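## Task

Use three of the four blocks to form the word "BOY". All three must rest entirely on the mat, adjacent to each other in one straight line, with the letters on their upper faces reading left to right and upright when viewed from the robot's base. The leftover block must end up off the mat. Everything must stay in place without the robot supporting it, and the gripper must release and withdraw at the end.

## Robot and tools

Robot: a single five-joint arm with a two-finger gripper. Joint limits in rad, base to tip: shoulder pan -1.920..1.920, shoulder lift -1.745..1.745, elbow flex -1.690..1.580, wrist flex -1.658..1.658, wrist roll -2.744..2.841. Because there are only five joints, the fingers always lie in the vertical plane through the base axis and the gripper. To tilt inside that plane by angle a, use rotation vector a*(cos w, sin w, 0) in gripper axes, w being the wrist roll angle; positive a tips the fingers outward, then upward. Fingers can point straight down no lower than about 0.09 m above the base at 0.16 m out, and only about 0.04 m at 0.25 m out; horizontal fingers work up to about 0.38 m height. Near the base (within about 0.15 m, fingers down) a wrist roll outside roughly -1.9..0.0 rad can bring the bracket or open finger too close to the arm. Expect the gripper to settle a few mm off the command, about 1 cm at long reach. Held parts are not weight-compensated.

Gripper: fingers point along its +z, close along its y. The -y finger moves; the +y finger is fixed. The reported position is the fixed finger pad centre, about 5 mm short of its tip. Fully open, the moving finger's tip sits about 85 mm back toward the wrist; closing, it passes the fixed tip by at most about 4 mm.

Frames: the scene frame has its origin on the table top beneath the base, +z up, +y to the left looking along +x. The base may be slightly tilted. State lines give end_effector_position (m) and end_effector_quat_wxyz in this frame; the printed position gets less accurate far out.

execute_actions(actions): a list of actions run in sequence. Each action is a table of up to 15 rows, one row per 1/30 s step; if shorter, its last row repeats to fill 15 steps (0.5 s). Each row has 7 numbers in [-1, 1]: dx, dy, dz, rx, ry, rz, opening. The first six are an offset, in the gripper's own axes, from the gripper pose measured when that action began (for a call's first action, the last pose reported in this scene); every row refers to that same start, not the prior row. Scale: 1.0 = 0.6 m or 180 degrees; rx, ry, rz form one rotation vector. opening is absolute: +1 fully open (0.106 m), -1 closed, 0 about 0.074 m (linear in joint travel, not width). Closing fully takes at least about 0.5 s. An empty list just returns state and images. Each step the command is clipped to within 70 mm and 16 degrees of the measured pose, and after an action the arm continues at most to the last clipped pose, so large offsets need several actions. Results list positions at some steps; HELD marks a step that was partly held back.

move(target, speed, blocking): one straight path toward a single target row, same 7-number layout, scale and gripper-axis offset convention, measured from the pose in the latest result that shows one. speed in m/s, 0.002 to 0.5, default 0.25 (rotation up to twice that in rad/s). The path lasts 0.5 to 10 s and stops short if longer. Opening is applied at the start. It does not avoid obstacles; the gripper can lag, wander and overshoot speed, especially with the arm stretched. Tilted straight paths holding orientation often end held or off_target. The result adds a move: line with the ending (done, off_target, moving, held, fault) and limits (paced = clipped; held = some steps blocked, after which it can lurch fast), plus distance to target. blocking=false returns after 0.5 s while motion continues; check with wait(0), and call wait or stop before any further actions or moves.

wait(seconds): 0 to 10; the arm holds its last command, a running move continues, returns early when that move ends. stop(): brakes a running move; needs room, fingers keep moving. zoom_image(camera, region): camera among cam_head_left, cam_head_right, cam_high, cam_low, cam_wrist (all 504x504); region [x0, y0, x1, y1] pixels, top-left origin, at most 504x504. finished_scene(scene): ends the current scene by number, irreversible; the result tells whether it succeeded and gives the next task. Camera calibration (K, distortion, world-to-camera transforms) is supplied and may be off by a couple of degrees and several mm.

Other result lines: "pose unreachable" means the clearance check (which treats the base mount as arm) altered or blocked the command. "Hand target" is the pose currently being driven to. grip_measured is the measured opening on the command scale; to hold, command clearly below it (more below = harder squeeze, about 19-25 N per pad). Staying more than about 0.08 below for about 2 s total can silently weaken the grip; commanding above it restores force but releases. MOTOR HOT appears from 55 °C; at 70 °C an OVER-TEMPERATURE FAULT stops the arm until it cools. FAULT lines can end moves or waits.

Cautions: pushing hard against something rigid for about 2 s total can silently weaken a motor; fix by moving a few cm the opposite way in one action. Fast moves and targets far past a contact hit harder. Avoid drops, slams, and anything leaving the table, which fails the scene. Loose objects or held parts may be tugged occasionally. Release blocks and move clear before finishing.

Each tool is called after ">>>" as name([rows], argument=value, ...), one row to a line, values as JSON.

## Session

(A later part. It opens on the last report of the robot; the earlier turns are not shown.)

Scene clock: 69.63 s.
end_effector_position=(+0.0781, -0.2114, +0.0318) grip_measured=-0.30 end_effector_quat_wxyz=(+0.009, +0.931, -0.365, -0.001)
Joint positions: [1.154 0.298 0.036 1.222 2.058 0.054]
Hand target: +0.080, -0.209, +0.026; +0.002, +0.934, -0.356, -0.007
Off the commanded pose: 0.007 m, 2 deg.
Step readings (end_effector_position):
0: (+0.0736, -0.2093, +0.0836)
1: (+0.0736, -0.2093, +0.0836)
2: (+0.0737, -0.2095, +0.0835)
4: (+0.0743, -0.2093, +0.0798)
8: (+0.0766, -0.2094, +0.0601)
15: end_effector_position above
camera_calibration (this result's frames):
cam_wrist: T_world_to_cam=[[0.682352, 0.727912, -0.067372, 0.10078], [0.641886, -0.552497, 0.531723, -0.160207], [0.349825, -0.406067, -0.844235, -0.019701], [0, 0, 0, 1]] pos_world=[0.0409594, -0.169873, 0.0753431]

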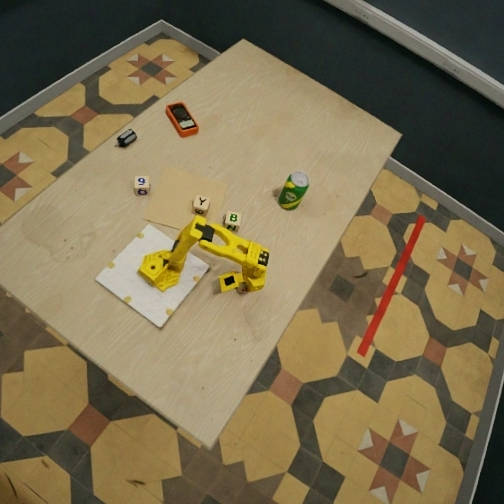

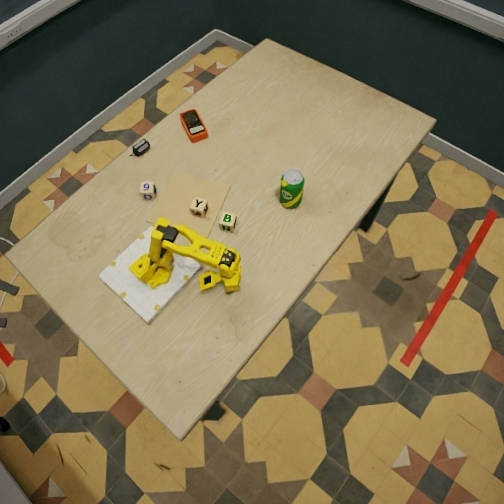

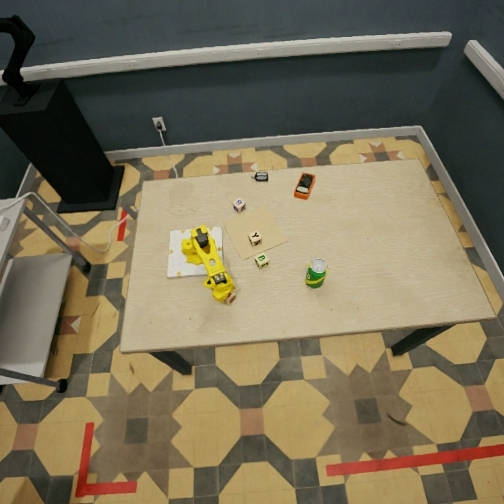

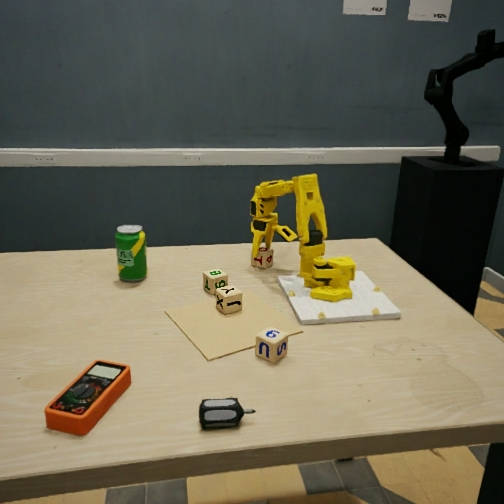

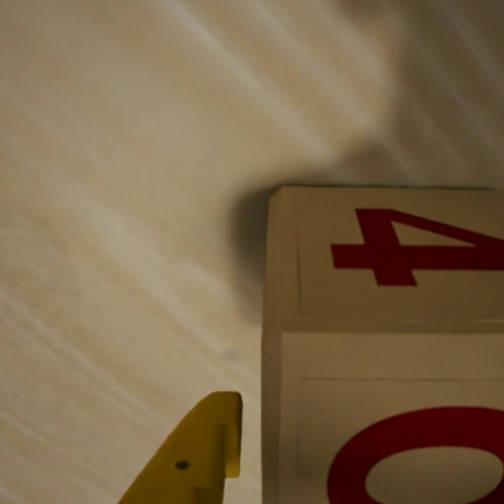

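>>> execute_actions(actions=[])

Scene clock: 69.87 s.
end_effector_position=(+0.0785, -0.2123, +0.0312) grip_measured=-0.32 end_effector_quat_wxyz=(+0.011, +0.931, -0.365, +0.001)
Joint positions: [1.154 0.301 0.036 1.214 2.058 0.053]
Hand target: +0.080, -0.209, +0.026; +0.003, +0.934, -0.356, -0.007
Off the commanded pose: 0.006 m, 2 deg.
camera_calibration (this result's frames):
cam_wrist: T_world_to_cam=[[0.682425, 0.727663, -0.0692968, 0.101136], [0.640999, -0.550182, 0.535182, -0.16015], [0.351307, -0.409641, -0.841889, -0.021582], [0, 0, 0, 1]] pos_world=[0.0412204, -0.170546, 0.0745484]

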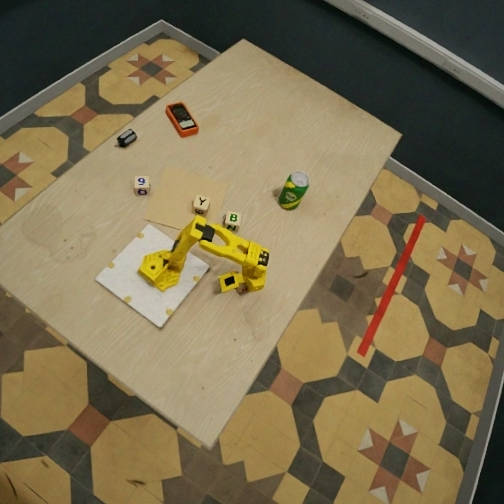

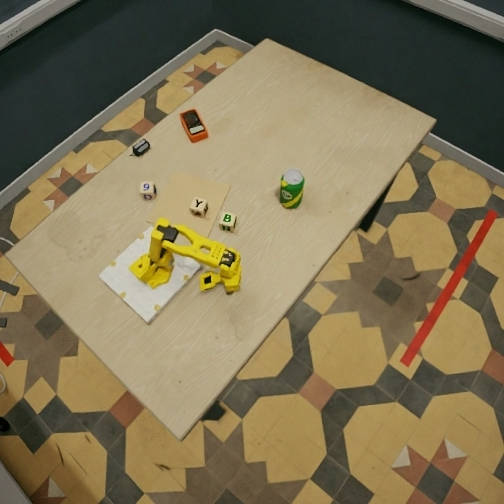

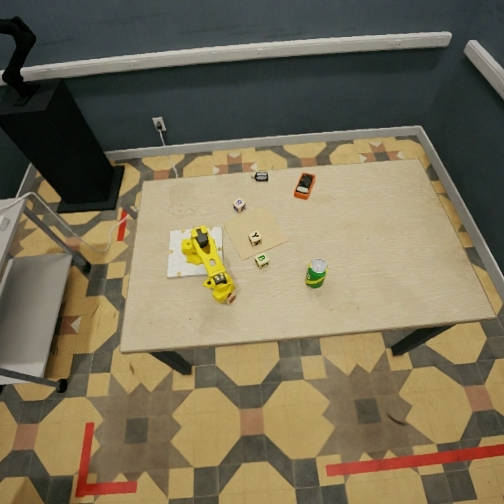

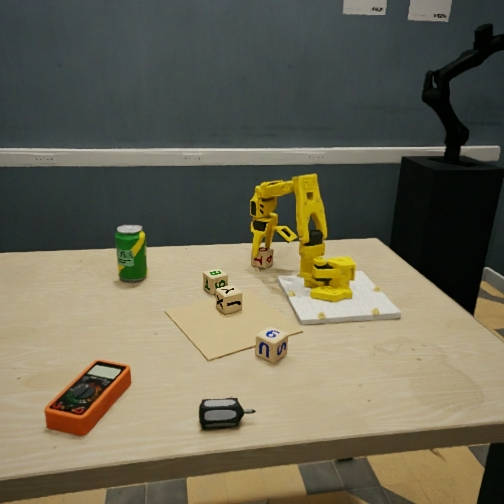

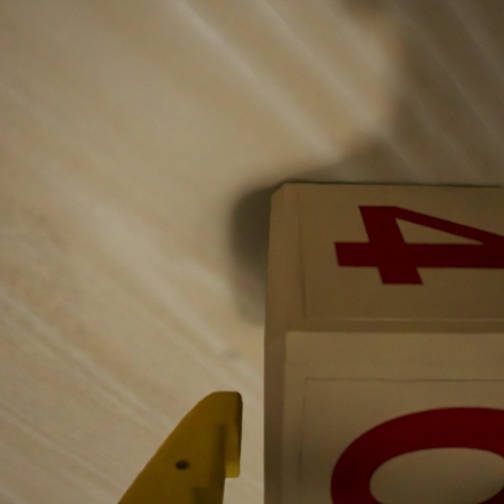

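>>> execute_actions([
  [[0,0,0,0,0,0,-0.38],[0,0,0,0,0,0,-0.44],[0,0,0,0,0,0,-0.49],[0,0,0,0,0,0,-0.52],[0,0,0,0,0,0,-0.52],[0,0,0,0,0,0,-0.52],[0,0.0001,-0.0033,0,0,0,-0.52],[0.0001,0.0002,-0.01,0,0,0,-0.52],[0.0009,-0.0026,-0.0184,0,0.0005,0.0007,-0.52],[0.0025,-0.009,-0.0285,0,0.001,0.0023,-0.52],[0.0048,-0.0188,-0.0387,0,0.002,0.0046,-0.52],[0.0073,-0.0312,-0.0489,0,0.004,0.0076,-0.52],[0.0097,-0.0469,-0.0592,0,0.0055,0.0113,-0.52],[0.0117,-0.066,-0.0679,-0.0002,0.007,0.0159,-0.52],[0.0129,-0.0879,-0.0767,-0.0003,0.0086,0.0211,-0.52]],
  [[0.0121,-0.0882,-0.0398,0.0011,0.008,0.0314,-0.52],[0.0117,-0.1096,-0.0467,0.0021,0.0106,0.0367,-0.52],[0.0098,-0.1308,-0.052,0.0032,0.0128,0.042,-0.52],[0.0069,-0.1515,-0.0565,0.0046,0.0136,0.0473,-0.52],[0.0027,-0.1717,-0.0598,0.0061,0.0141,0.0525,-0.52],[-0.0023,-0.1915,-0.0618,0.0075,0.0138,0.0578,-0.52],[-0.0081,-0.2107,-0.0621,0.0089,0.0134,0.0631,-0.52],[-0.0153,-0.2294,-0.0625,0.0102,0.0129,0.0684,-0.52],[-0.023,-0.2478,-0.0629,0.0115,0.0123,0.0737,-0.52],[-0.0317,-0.2652,-0.0633,0.0128,0.0116,0.079,-0.52],[-0.0411,-0.2821,-0.0637,0.014,0.0109,0.0842,-0.52],[-0.0514,-0.2984,-0.0641,0.0152,0.01,0.0895,-0.52],[-0.0624,-0.3141,-0.0645,0.0163,0.009,0.0948,-0.52],[-0.074,-0.329,-0.065,0.0173,0.008,0.1001,-0.52],[-0.0863,-0.3432,-0.0654,0.0183,0.007,0.1054,-0.52]],
  [[-0.0658,-0.0565,-0.0078,0.006,-0.0022,0.0484,-0.52],[-0.0816,-0.0663,-0.0082,0.0066,-0.0034,0.0537,-0.52],[-0.0978,-0.0753,-0.0087,0.0072,-0.0046,0.059,-0.52],[-0.1142,-0.0837,-0.0092,0.0077,-0.0058,0.0643,-0.52],[-0.1315,-0.0911,-0.0098,0.0081,-0.0071,0.0697,-0.52],[-0.1463,-0.097,-0.0103,0.0076,-0.0084,0.0743,-0.52],[-0.1587,-0.1008,-0.0074,0.007,-0.0096,0.078,-0.52],[-0.1688,-0.1038,-0.0044,0.006,-0.0104,0.081,-0.52],[-0.1766,-0.1058,0.0003,0.0049,-0.0111,0.0833,-0.52],[-0.182,-0.1071,0.0034,0.0036,-0.0115,0.0848,-0.52],[-0.1859,-0.108,0.005,0.0024,-0.0119,0.0856,-0.52],[-0.1886,-0.1086,0.005,0.0024,-0.0119,0.0856,-0.52]],
])

Scene clock: 80.47 s.
end_effector_position=(+0.1807, +0.0756, +0.0848) grip_measured=-0.46 end_effector_quat_wxyz=(-0.015, +0.807, -0.591, +0.008)
Joint positions: [-0.427  0.017 -0.005  1.512 -0.041  0.043]
Hand target: +0.183, +0.080, +0.084; -0.019, +0.804, -0.595, +0.009
Off the commanded pose: 0.006 m, 1 deg.
Step readings (end_effector_position; steps 1 to 15: 1st action; 16 to 30: 2nd action; 31 to 45: 3rd action):
0: (+0.0785, -0.2123, +0.0312)
1: (+0.0785, -0.2123, +0.0312)
2: (+0.0785, -0.2123, +0.0312)
4: (+0.0785, -0.2123, +0.0312)
8: (+0.0783, -0.2118, +0.0312)
15: (+0.0939, -0.1970, +0.0556)
16: (+0.1004, -0.1916, +0.0605)
17: (+0.1085, -0.1849, +0.0654)
19: (+0.1266, -0.1679, +0.0737)
23: (+0.1577, -0.1278, +0.0843)
30: (+0.1901, -0.0511, +0.0890)
31: (+0.1919, -0.0398, +0.0891)
32: (+0.1932, -0.0283, +0.0898)
34: (+0.1941, -0.0059, +0.0909)
38: (+0.1894, +0.0379, +0.0910)
45: end_effector_position above
camera_calibration (this result's frames):
cam_wrist: T_world_to_cam=[[0.954873, 0.296539, -0.0167972, -0.195525], [0.26109, -0.811078, 0.523436, -0.00656414], [0.141595, -0.5042, -0.8519, 0.151453], [0, 0, 0, 1]] pos_world=[0.16697, 0.129019, 0.129174]

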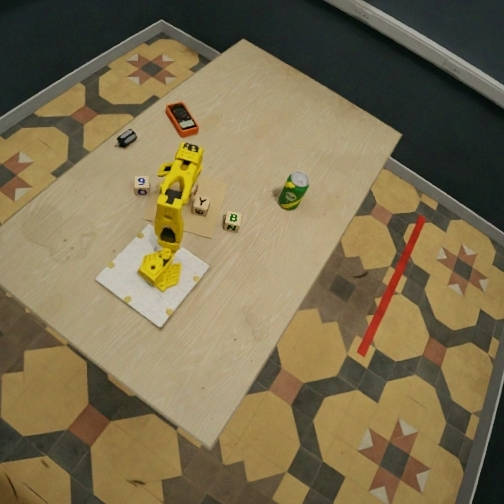

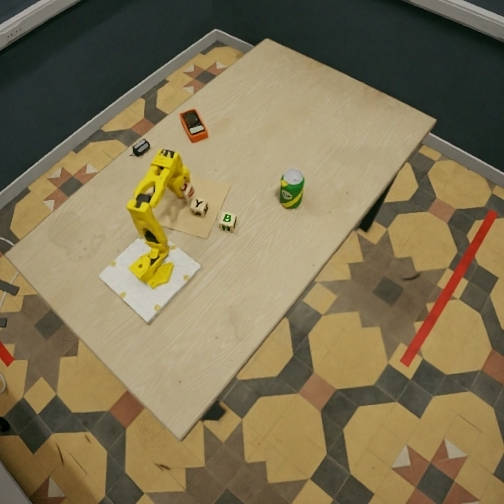

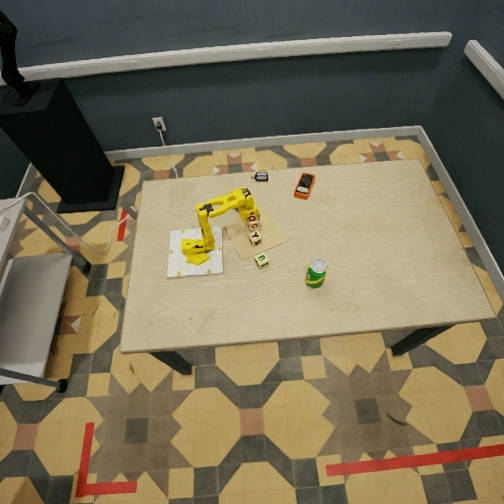

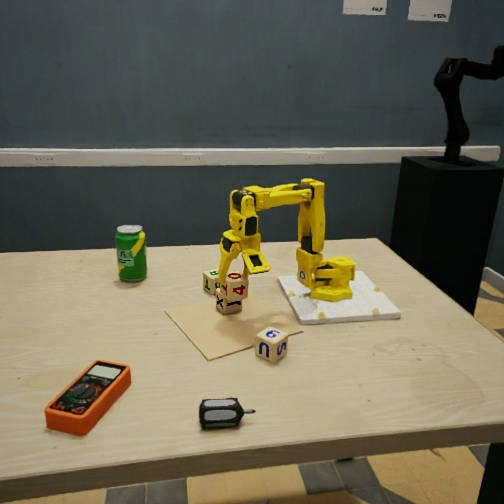

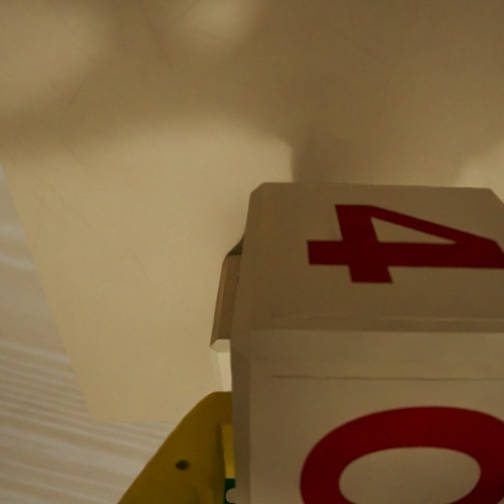

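>>> execute_actions(actions=[])

Scene clock: 80.63 s.
end_effector_position=(+0.1811, +0.0773, +0.0851) grip_measured=-0.46 end_effector_quat_wxyz=(-0.016, +0.803, -0.595, +0.008)
Joint positions: [-0.433  0.022 -0.013  1.512 -0.058  0.043]
Hand target: +0.183, +0.080, +0.084; -0.019, +0.803, -0.595, +0.009
Off the commanded pose: 0.005 m, 0 deg.
camera_calibration (this result's frames):
cam_wrist: T_world_to_cam=[[0.95804, 0.286299, -0.0138378, -0.196427], [0.251032, -0.814768, 0.522623, -0.00332137], [0.138352, -0.504168, -0.852451, 0.153067], [0, 0, 0, 1]] pos_world=[0.167842, 0.130702, 0.1295]

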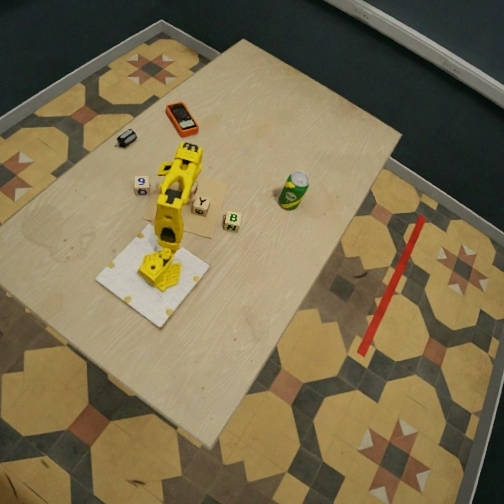

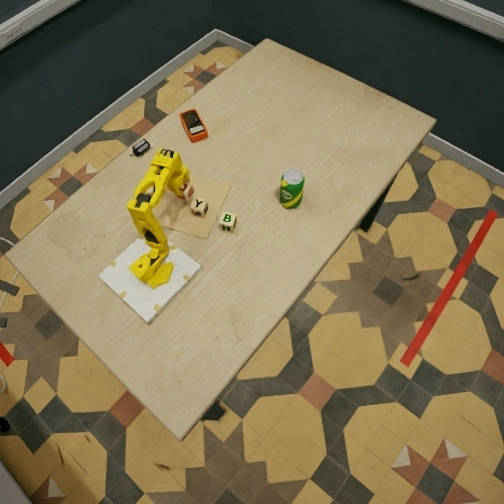

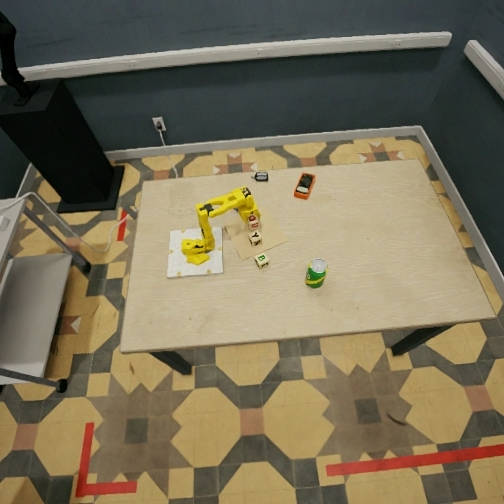

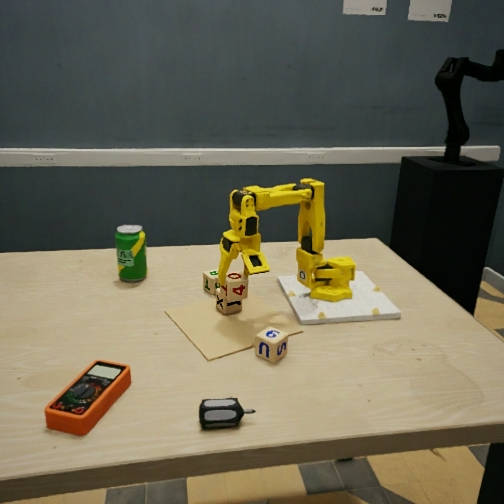

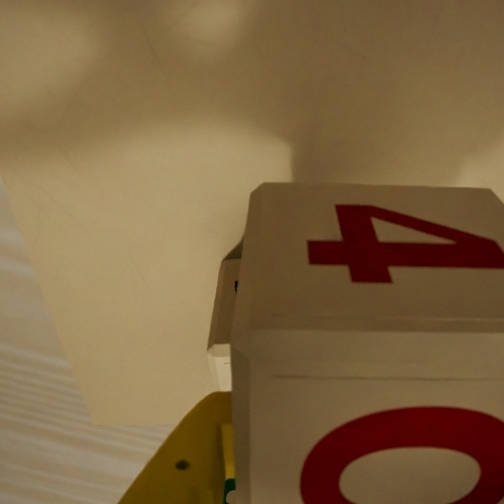

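>>> zoom_image(camera="cam_wrist", region=[170, 170, 330, 420])

Region (170, 170, 330, 420) of cam_wrist's 504x504 image, scaled by 2.016; it fills the left 323 columns of this view, and the rest is white.

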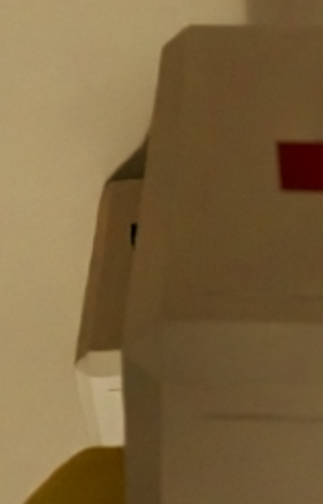

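>>> execute_actions([
  [[0.0005,0.003,0.002,-0.001,0,-0.008,-0.52],[0.0013,0.008,0.004,-0.003,0.0002,-0.017,-0.52],[0.0021,0.0131,0.0065,-0.005,0.0003,-0.025,-0.52],[0.0028,0.0175,0.0105,-0.007,0.0004,-0.029,-0.52],[0.0033,0.0207,0.0175,-0.009,0.0006,-0.029,-0.52],[0.0034,0.0215,0.027,-0.011,0.0007,-0.029,-0.52],[0.0035,0.0219,0.039,-0.013,0.0008,-0.029,-0.52],[0.0035,0.0223,0.0511,-0.0145,0.0009,-0.029,-0.52],[0.0036,0.0228,0.0631,-0.0159,0.001,-0.029,-0.52],[0.0037,0.0232,0.0742,-0.0159,0.001,-0.029,-0.52],[0.0037,0.0235,0.0835,-0.0159,0.001,-0.029,-0.52],[0.0038,0.0237,0.089,-0.0159,0.001,-0.029,-0.52],[0.0038,0.0238,0.0918,-0.0159,0.001,-0.029,-0.52]],
])

Scene clock: 85.03 s.
end_effector_position=(+0.1680, +0.0711, +0.0372) grip_measured=-0.46 end_effector_quat_wxyz=(+0.005, +0.827, -0.562, -0.004)
Joint positions: [-0.433  0.034  0.336  1.2    0.025  0.043]
Hand target: +0.168, +0.071, +0.031; +0.005, +0.830, -0.558, -0.005
Off the commanded pose: 0.008 m, 0 deg.
Step readings (end_effector_position):
0: (+0.1811, +0.0773, +0.0851)
1: (+0.1811, +0.0773, +0.0851)
2: (+0.1812, +0.0773, +0.0851)
4: (+0.1781, +0.0757, +0.0833)
8: (+0.1708, +0.0722, +0.0711)
15: end_effector_position above
camera_calibration (this result's frames):
cam_wrist: T_world_to_cam=[[0.929353, 0.363869, -0.0624733, -0.181666], [0.3406, -0.779714, 0.525393, 0.0023121], [0.142463, -0.509554, -0.848563, 0.110523], [0, 0, 0, 1]] pos_world=[0.152299, 0.124223, 0.0812219]

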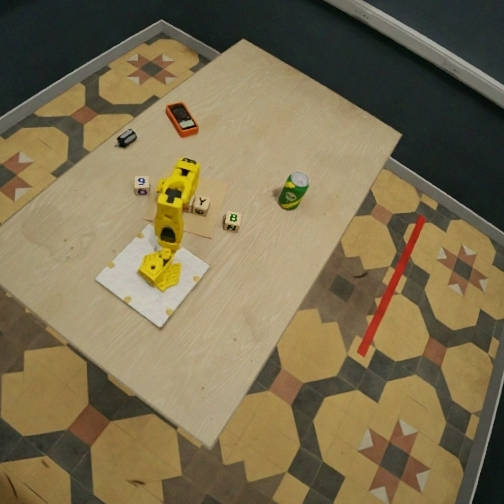

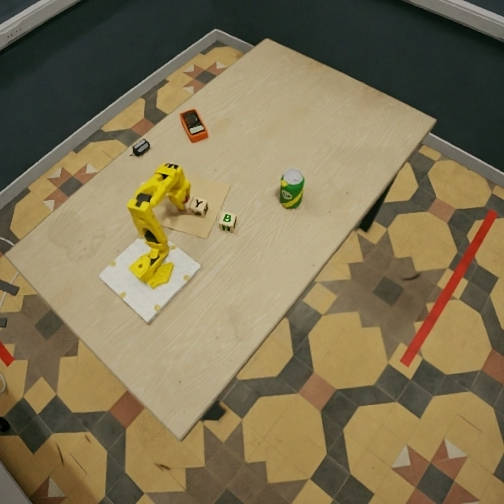

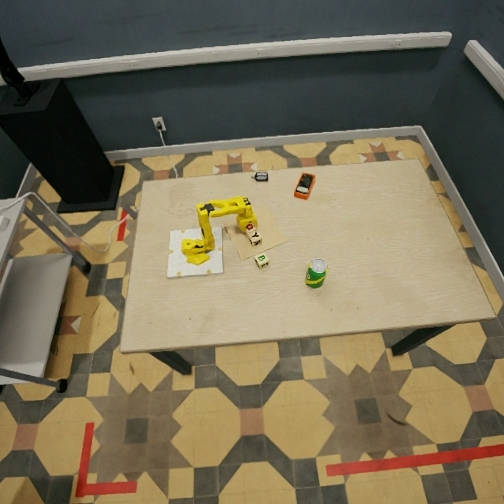

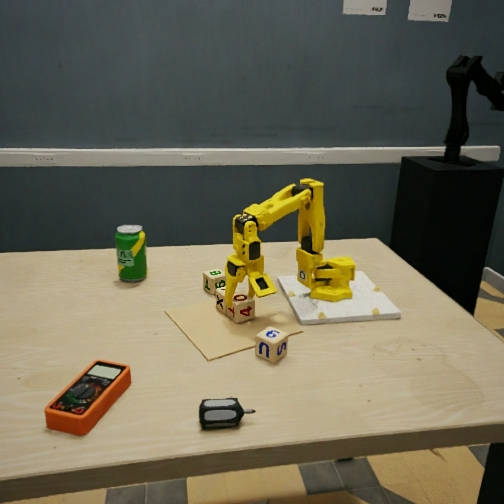

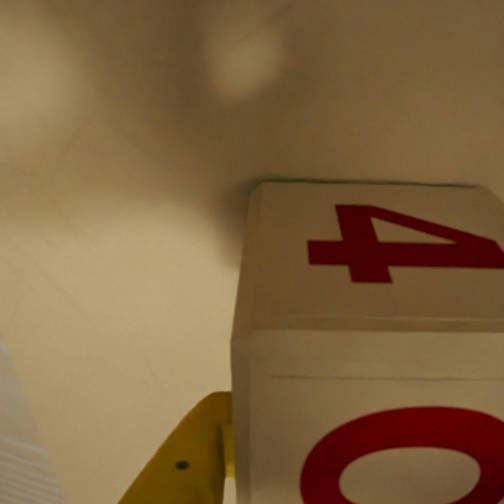

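>>> execute_actions(actions=[])

Scene clock: 86.37 s.
end_effector_position=(+0.1717, +0.0727, +0.0351) grip_measured=-0.46 end_effector_quat_wxyz=(-0.006, +0.827, -0.562, +0.002)
Joint positions: [-0.433  0.04   0.343  1.162  0.025  0.043]
Hand target: +0.168, +0.071, +0.030; +0.005, +0.830, -0.558, -0.005
Off the commanded pose: 0.006 m, 2 deg.
camera_calibration (this result's frames):
cam_wrist: T_world_to_cam=[[0.930507, 0.364301, -0.0379713, -0.186859], [0.328688, -0.784776, 0.525444, 0.00582378], [0.161621, -0.50141, -0.849981, 0.105139], [0, 0, 0, 1]] pos_world=[0.154966, 0.125361, 0.0792112]

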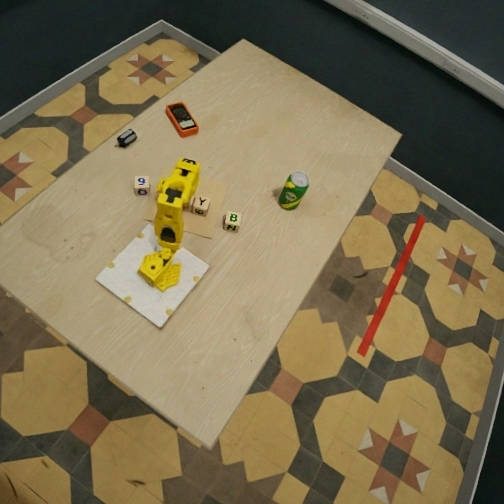

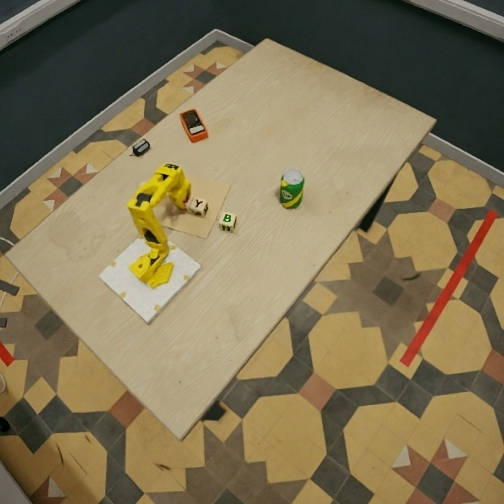

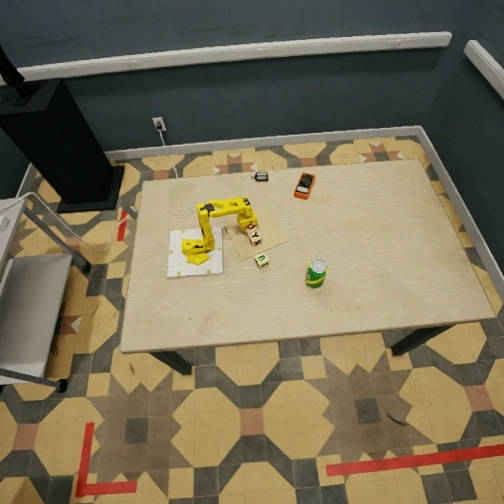

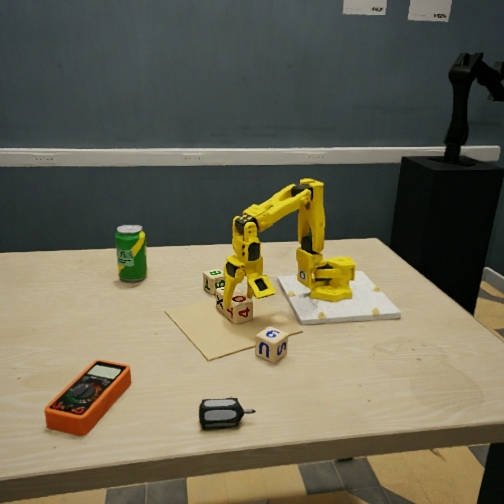

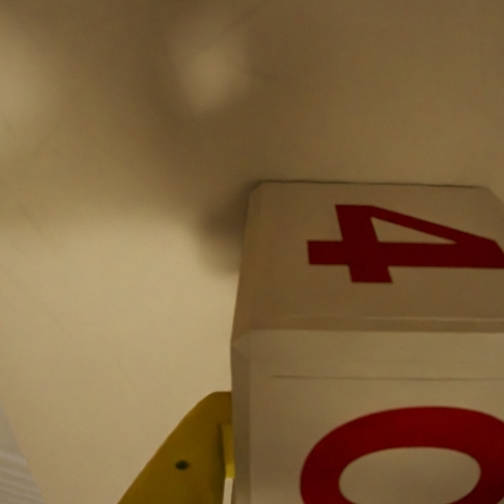

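>>> zoom_image(camera="cam_low", region=[170, 240, 310, 380])

>>> zoom_image(camera="cam_head_right", region=[140, 150, 260, 270])

Region (170, 240, 310, 380) of cam_low's 504x504 image, scaled by 3.600, with more detail than that image has.

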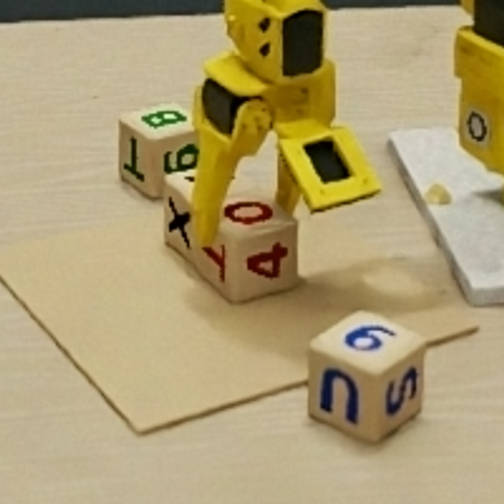

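Region (140, 150, 260, 270) of cam_head_right's 504x504 image, scaled by 4.200, with more detail than that image has.

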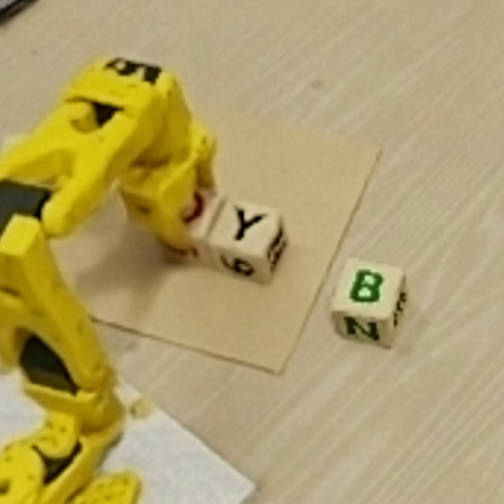

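>>> execute_actions([
  [[0,0,0.003,0,0,0,-0.52],[0,0,0.006,0,0,0,-0.52],[0,0,0.008,0,0,0,-0.52],[0,0,0.008,0,0,0,-0.52],[0,0,0.008,0,0,0,-0.5],[0,0,0.008,0,0,0,-0.46],[0,0.001,0.007,0,0,0,-0.41],[0,0.002,0.006,0,0,0,-0.35],[0,0.0025,0.004,0,0,0,-0.28],[0,0.0025,-0.003,0,0,0,-0.22],[0,0.0025,-0.015,0,0,0,-0.2],[0,0.0025,-0.03,0,0,0,-0.2],[0,0.0025,-0.045,0,0,0,-0.2],[0,0.0025,-0.058,0,0,0,-0.2],[0,0.0025,-0.066,0,0,0,-0.2]],
])

>>> execute_actions(actions=[])

Scene clock: 99.57 s.
end_effector_position=(+0.1705, +0.0721, +0.0527) grip_measured=-0.23 end_effector_quat_wxyz=(-0.007, +0.827, -0.562, +0.003)
Joint positions: [-0.433 -0.02   0.28   1.282  0.025  0.059]
Hand target: +0.170, +0.072, +0.071; -0.011, +0.827, -0.562, +0.006
Off the commanded pose: 0.022 m, 0 deg.
Step readings (end_effector_position):
0: (+0.1717, +0.0727, +0.0351)
1: (+0.1717, +0.0727, +0.0351)
2: (+0.1721, +0.0729, +0.0350)
4: (+0.1737, +0.0735, +0.0350)
8: (+0.1745, +0.0739, +0.0346)
15: end_effector_position above
camera_calibration (this result's frames):
cam_wrist: T_world_to_cam=[[0.930612, 0.364339, -0.0349066, -0.185021], [0.327199, -0.785408, 0.525428, -0.0031881], [0.164018, -0.500391, -0.850122, 0.119582], [0, 0, 0, 1]] pos_world=[0.153612, 0.124744, 0.0968756]

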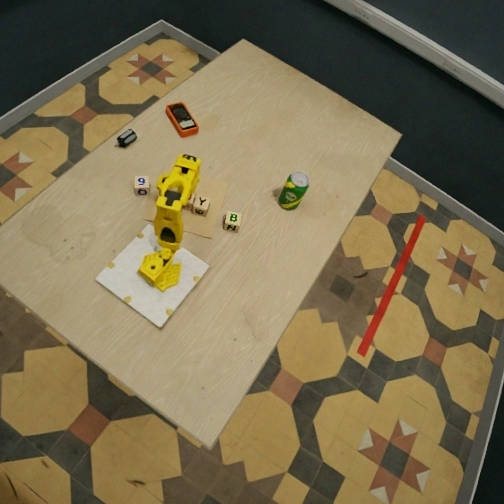

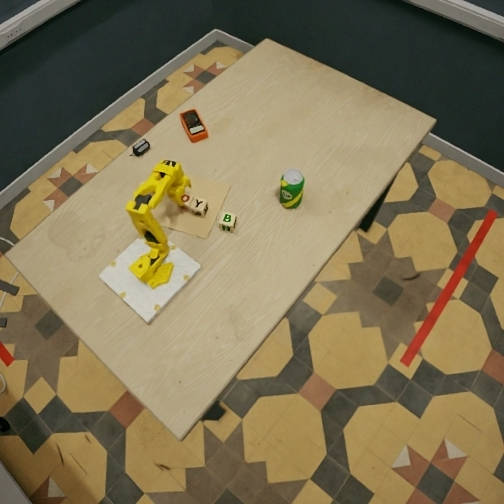

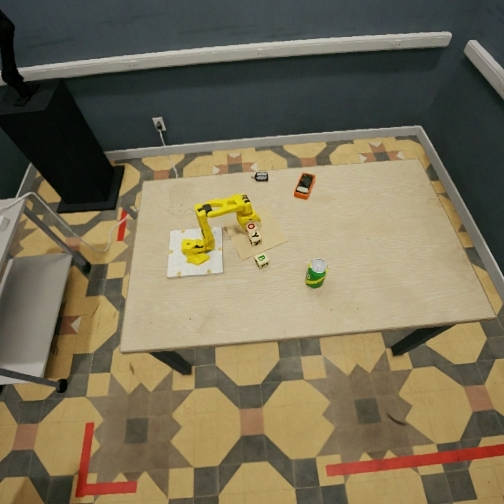

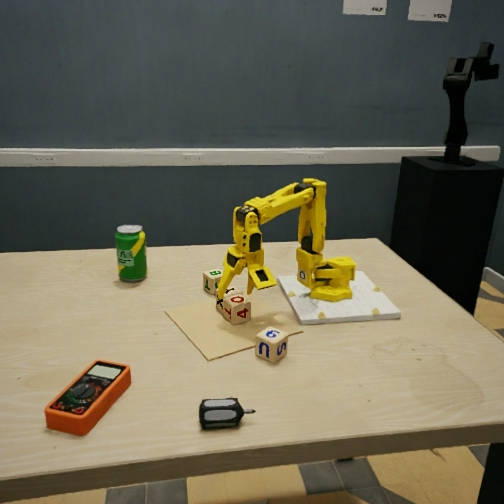

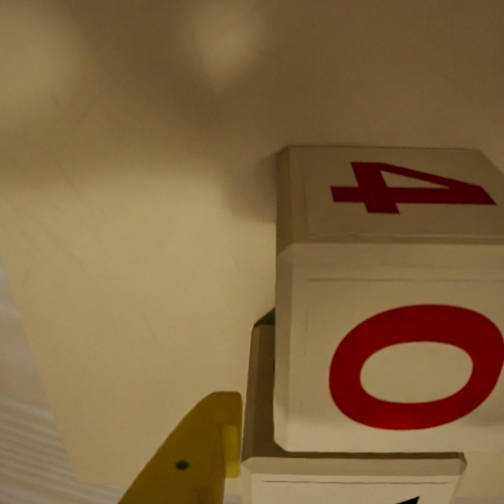

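Scene clock: 99.57 s.
end_effector_position=(+0.1705, +0.0721, +0.0527) grip_measured=-0.23 end_effector_quat_wxyz=(-0.007, +0.827, -0.562, +0.003)
Joint positions: [-0.433 -0.02   0.28   1.282  0.025  0.059]
Hand target: +0.170, +0.072, +0.071; -0.011, +0.827, -0.562, +0.006
Off the commanded pose: 0.022 m, 0 deg.
camera_calibration (this result's frames):
cam_wrist: T_world_to_cam=[[0.930612, 0.364339, -0.0349066, -0.185021], [0.327199, -0.785408, 0.525428, -0.0031881], [0.164018, -0.500391, -0.850122, 0.119582], [0, 0, 0, 1]] pos_world=[0.153612, 0.124744, 0.0968756]

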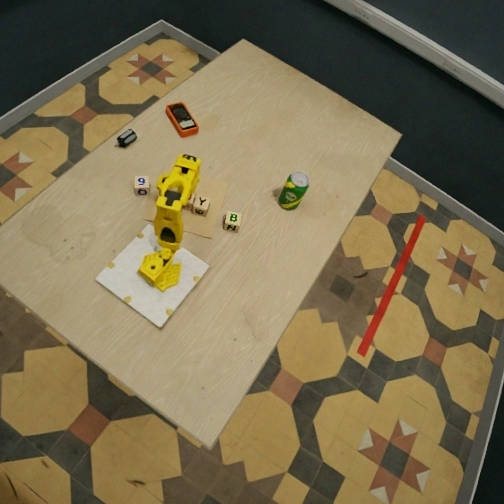

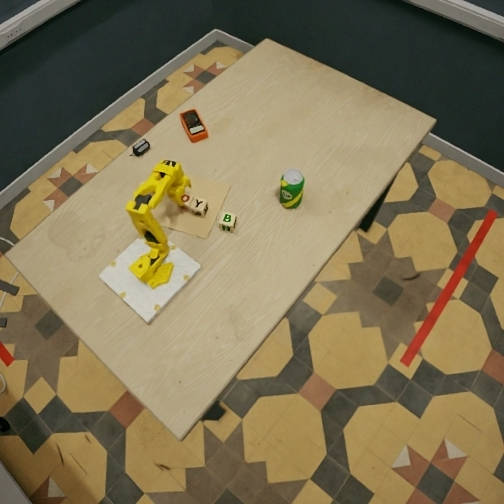

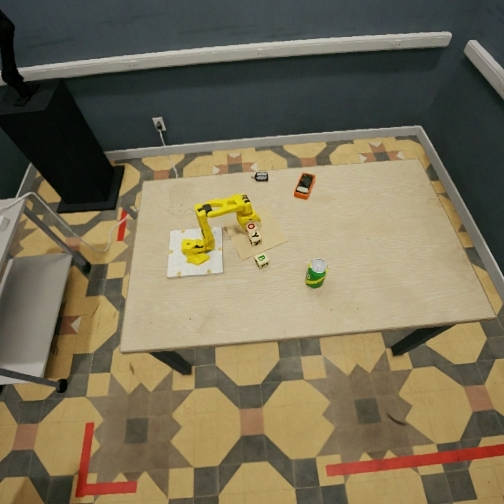

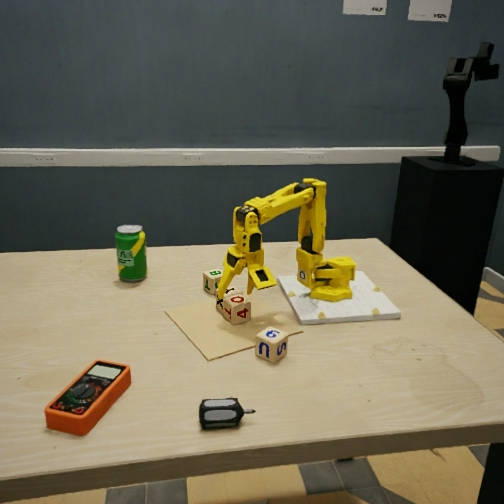

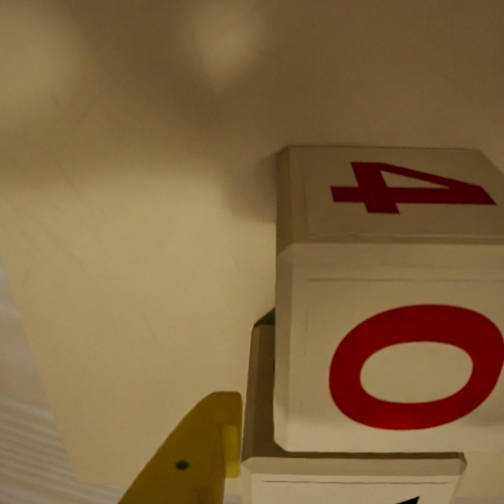

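>>> execute_actions(actions=[])

Scene clock: 99.73 s.
end_effector_position=(+0.1702, +0.0719, +0.0684) grip_measured=-0.21 end_effector_quat_wxyz=(-0.009, +0.827, -0.562, +0.005)
Joint positions: [-0.433 -0.055  0.204  1.387  0.025  0.06 ]
Hand target: +0.170, +0.072, +0.071; -0.011, +0.827, -0.562, +0.006
Off the commanded pose: 0.006 m, 1 deg.
camera_calibration (this result's frames):
cam_wrist: T_world_to_cam=[[0.930797, 0.364403, -0.0287763, -0.184621], [0.324222, -0.786673, 0.525381, -0.0108825], [0.168813, -0.498353, -0.85038, 0.131976], [0, 0, 0, 1]] pos_world=[0.153094, 0.124486, 0.112635]

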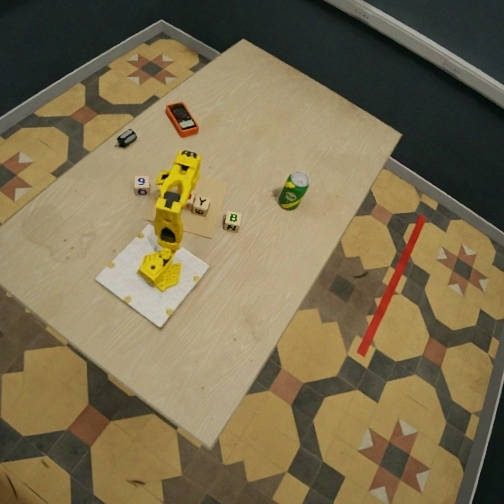

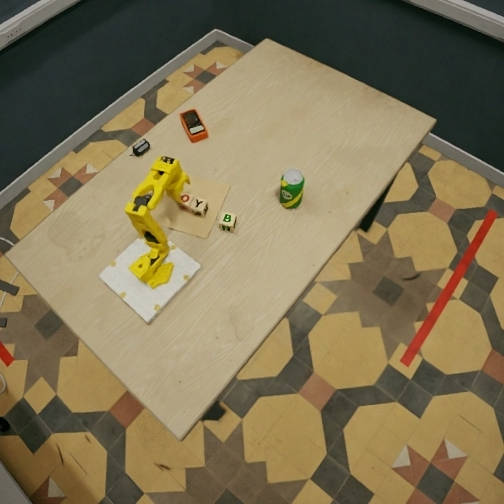

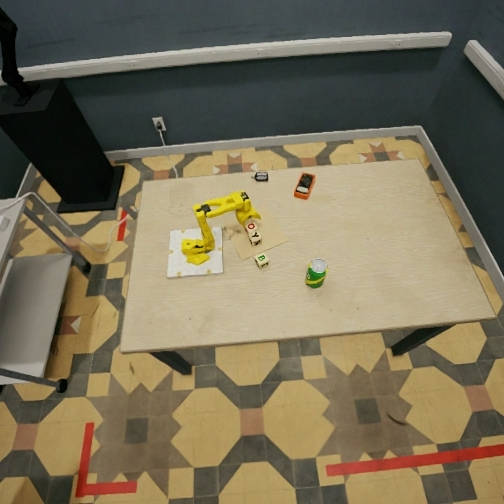

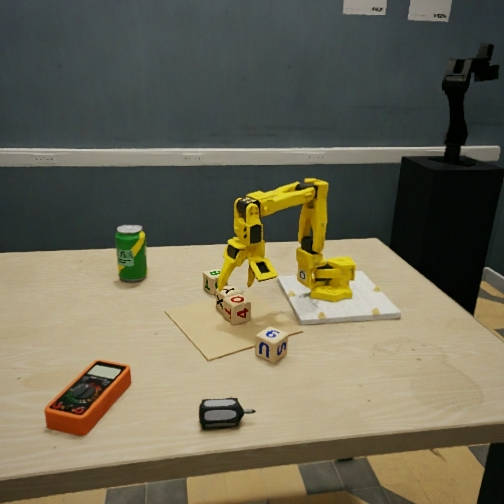

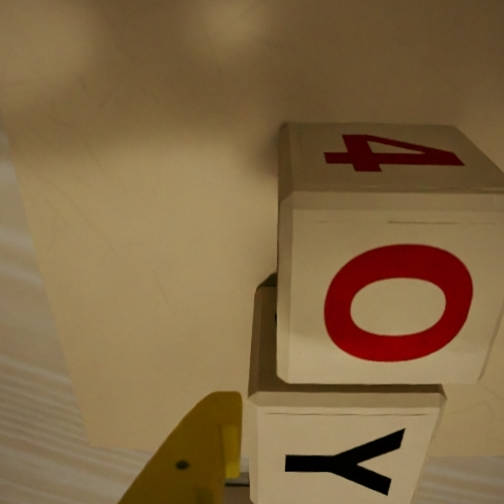

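>>> execute_actions([
  [[0,0,0.004,-0.001,0,0,-0.2],[0,0,0.011,-0.002,0,0,-0.2],[0,0,0.02,-0.004,0,0,-0.2],[0,0,0.03,-0.005,0,0,-0.2],[0,0,0.04,-0.007,0,0,-0.2],[0,0,0.05,-0.008,0,0,-0.2],[0,0,0.059,-0.009,0,0,-0.21],[0,0,0.066,-0.01,0,0,-0.22],[0,0,0.071,-0.011,0,0,-0.23],[0,0,0.073,-0.011,0,0,-0.24],[0,0,0.073,-0.011,0,0,-0.25],[0,0,0.073,-0.011,0,0,-0.26]],
])

Scene clock: 102.03 s.
end_effector_position=(+0.1731, +0.0733, +0.0302) grip_measured=-0.24 end_effector_quat_wxyz=(-0.006, +0.827, -0.562, +0.002)
Joint positions: [-0.433  0.068  0.346  1.131  0.025  0.058]
Hand target: +0.170, +0.072, +0.025; +0.004, +0.827, -0.562, -0.004
Off the commanded pose: 0.006 m, 1 deg.
Step readings (end_effector_position):
0: (+0.1697, +0.0717, +0.0691)
1: (+0.1697, +0.0717, +0.0691)
2: (+0.1701, +0.0719, +0.0689)
4: (+0.1712, +0.0724, +0.0654)
8: (+0.1704, +0.0721, +0.0470)
15: end_effector_position above
camera_calibration (this result's frames):
cam_wrist: T_world_to_cam=[[0.930507, 0.364301, -0.0379713, -0.188577], [0.328688, -0.784776, 0.525444, 0.008381], [0.161621, -0.50141, -0.849981, 0.101107], [0, 0, 0, 1]] pos_world=[0.156377, 0.125972, 0.0743744]

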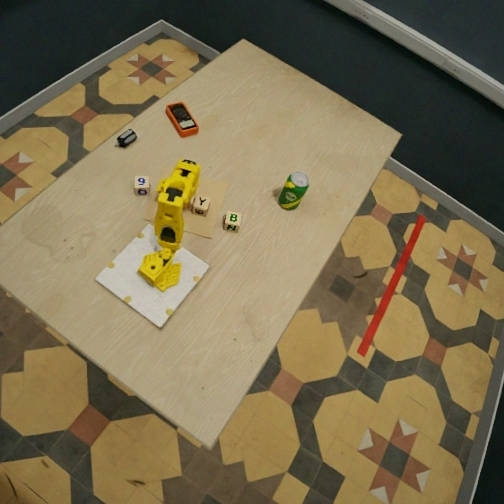

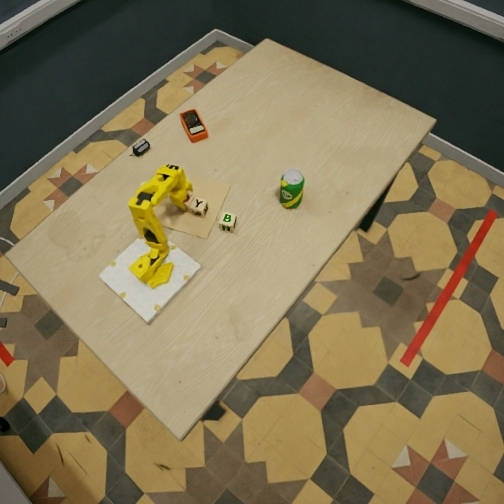

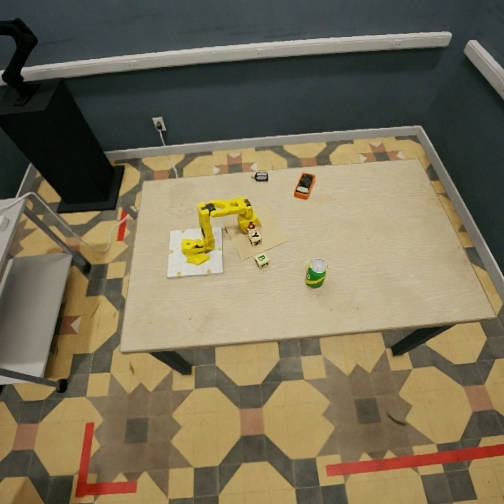

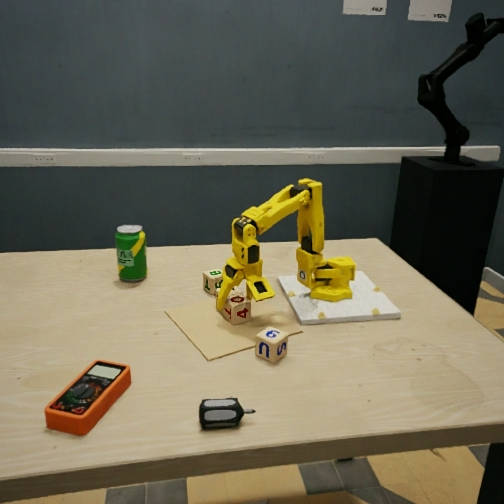

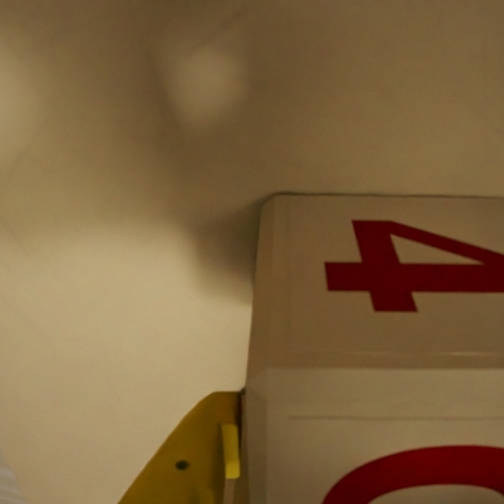

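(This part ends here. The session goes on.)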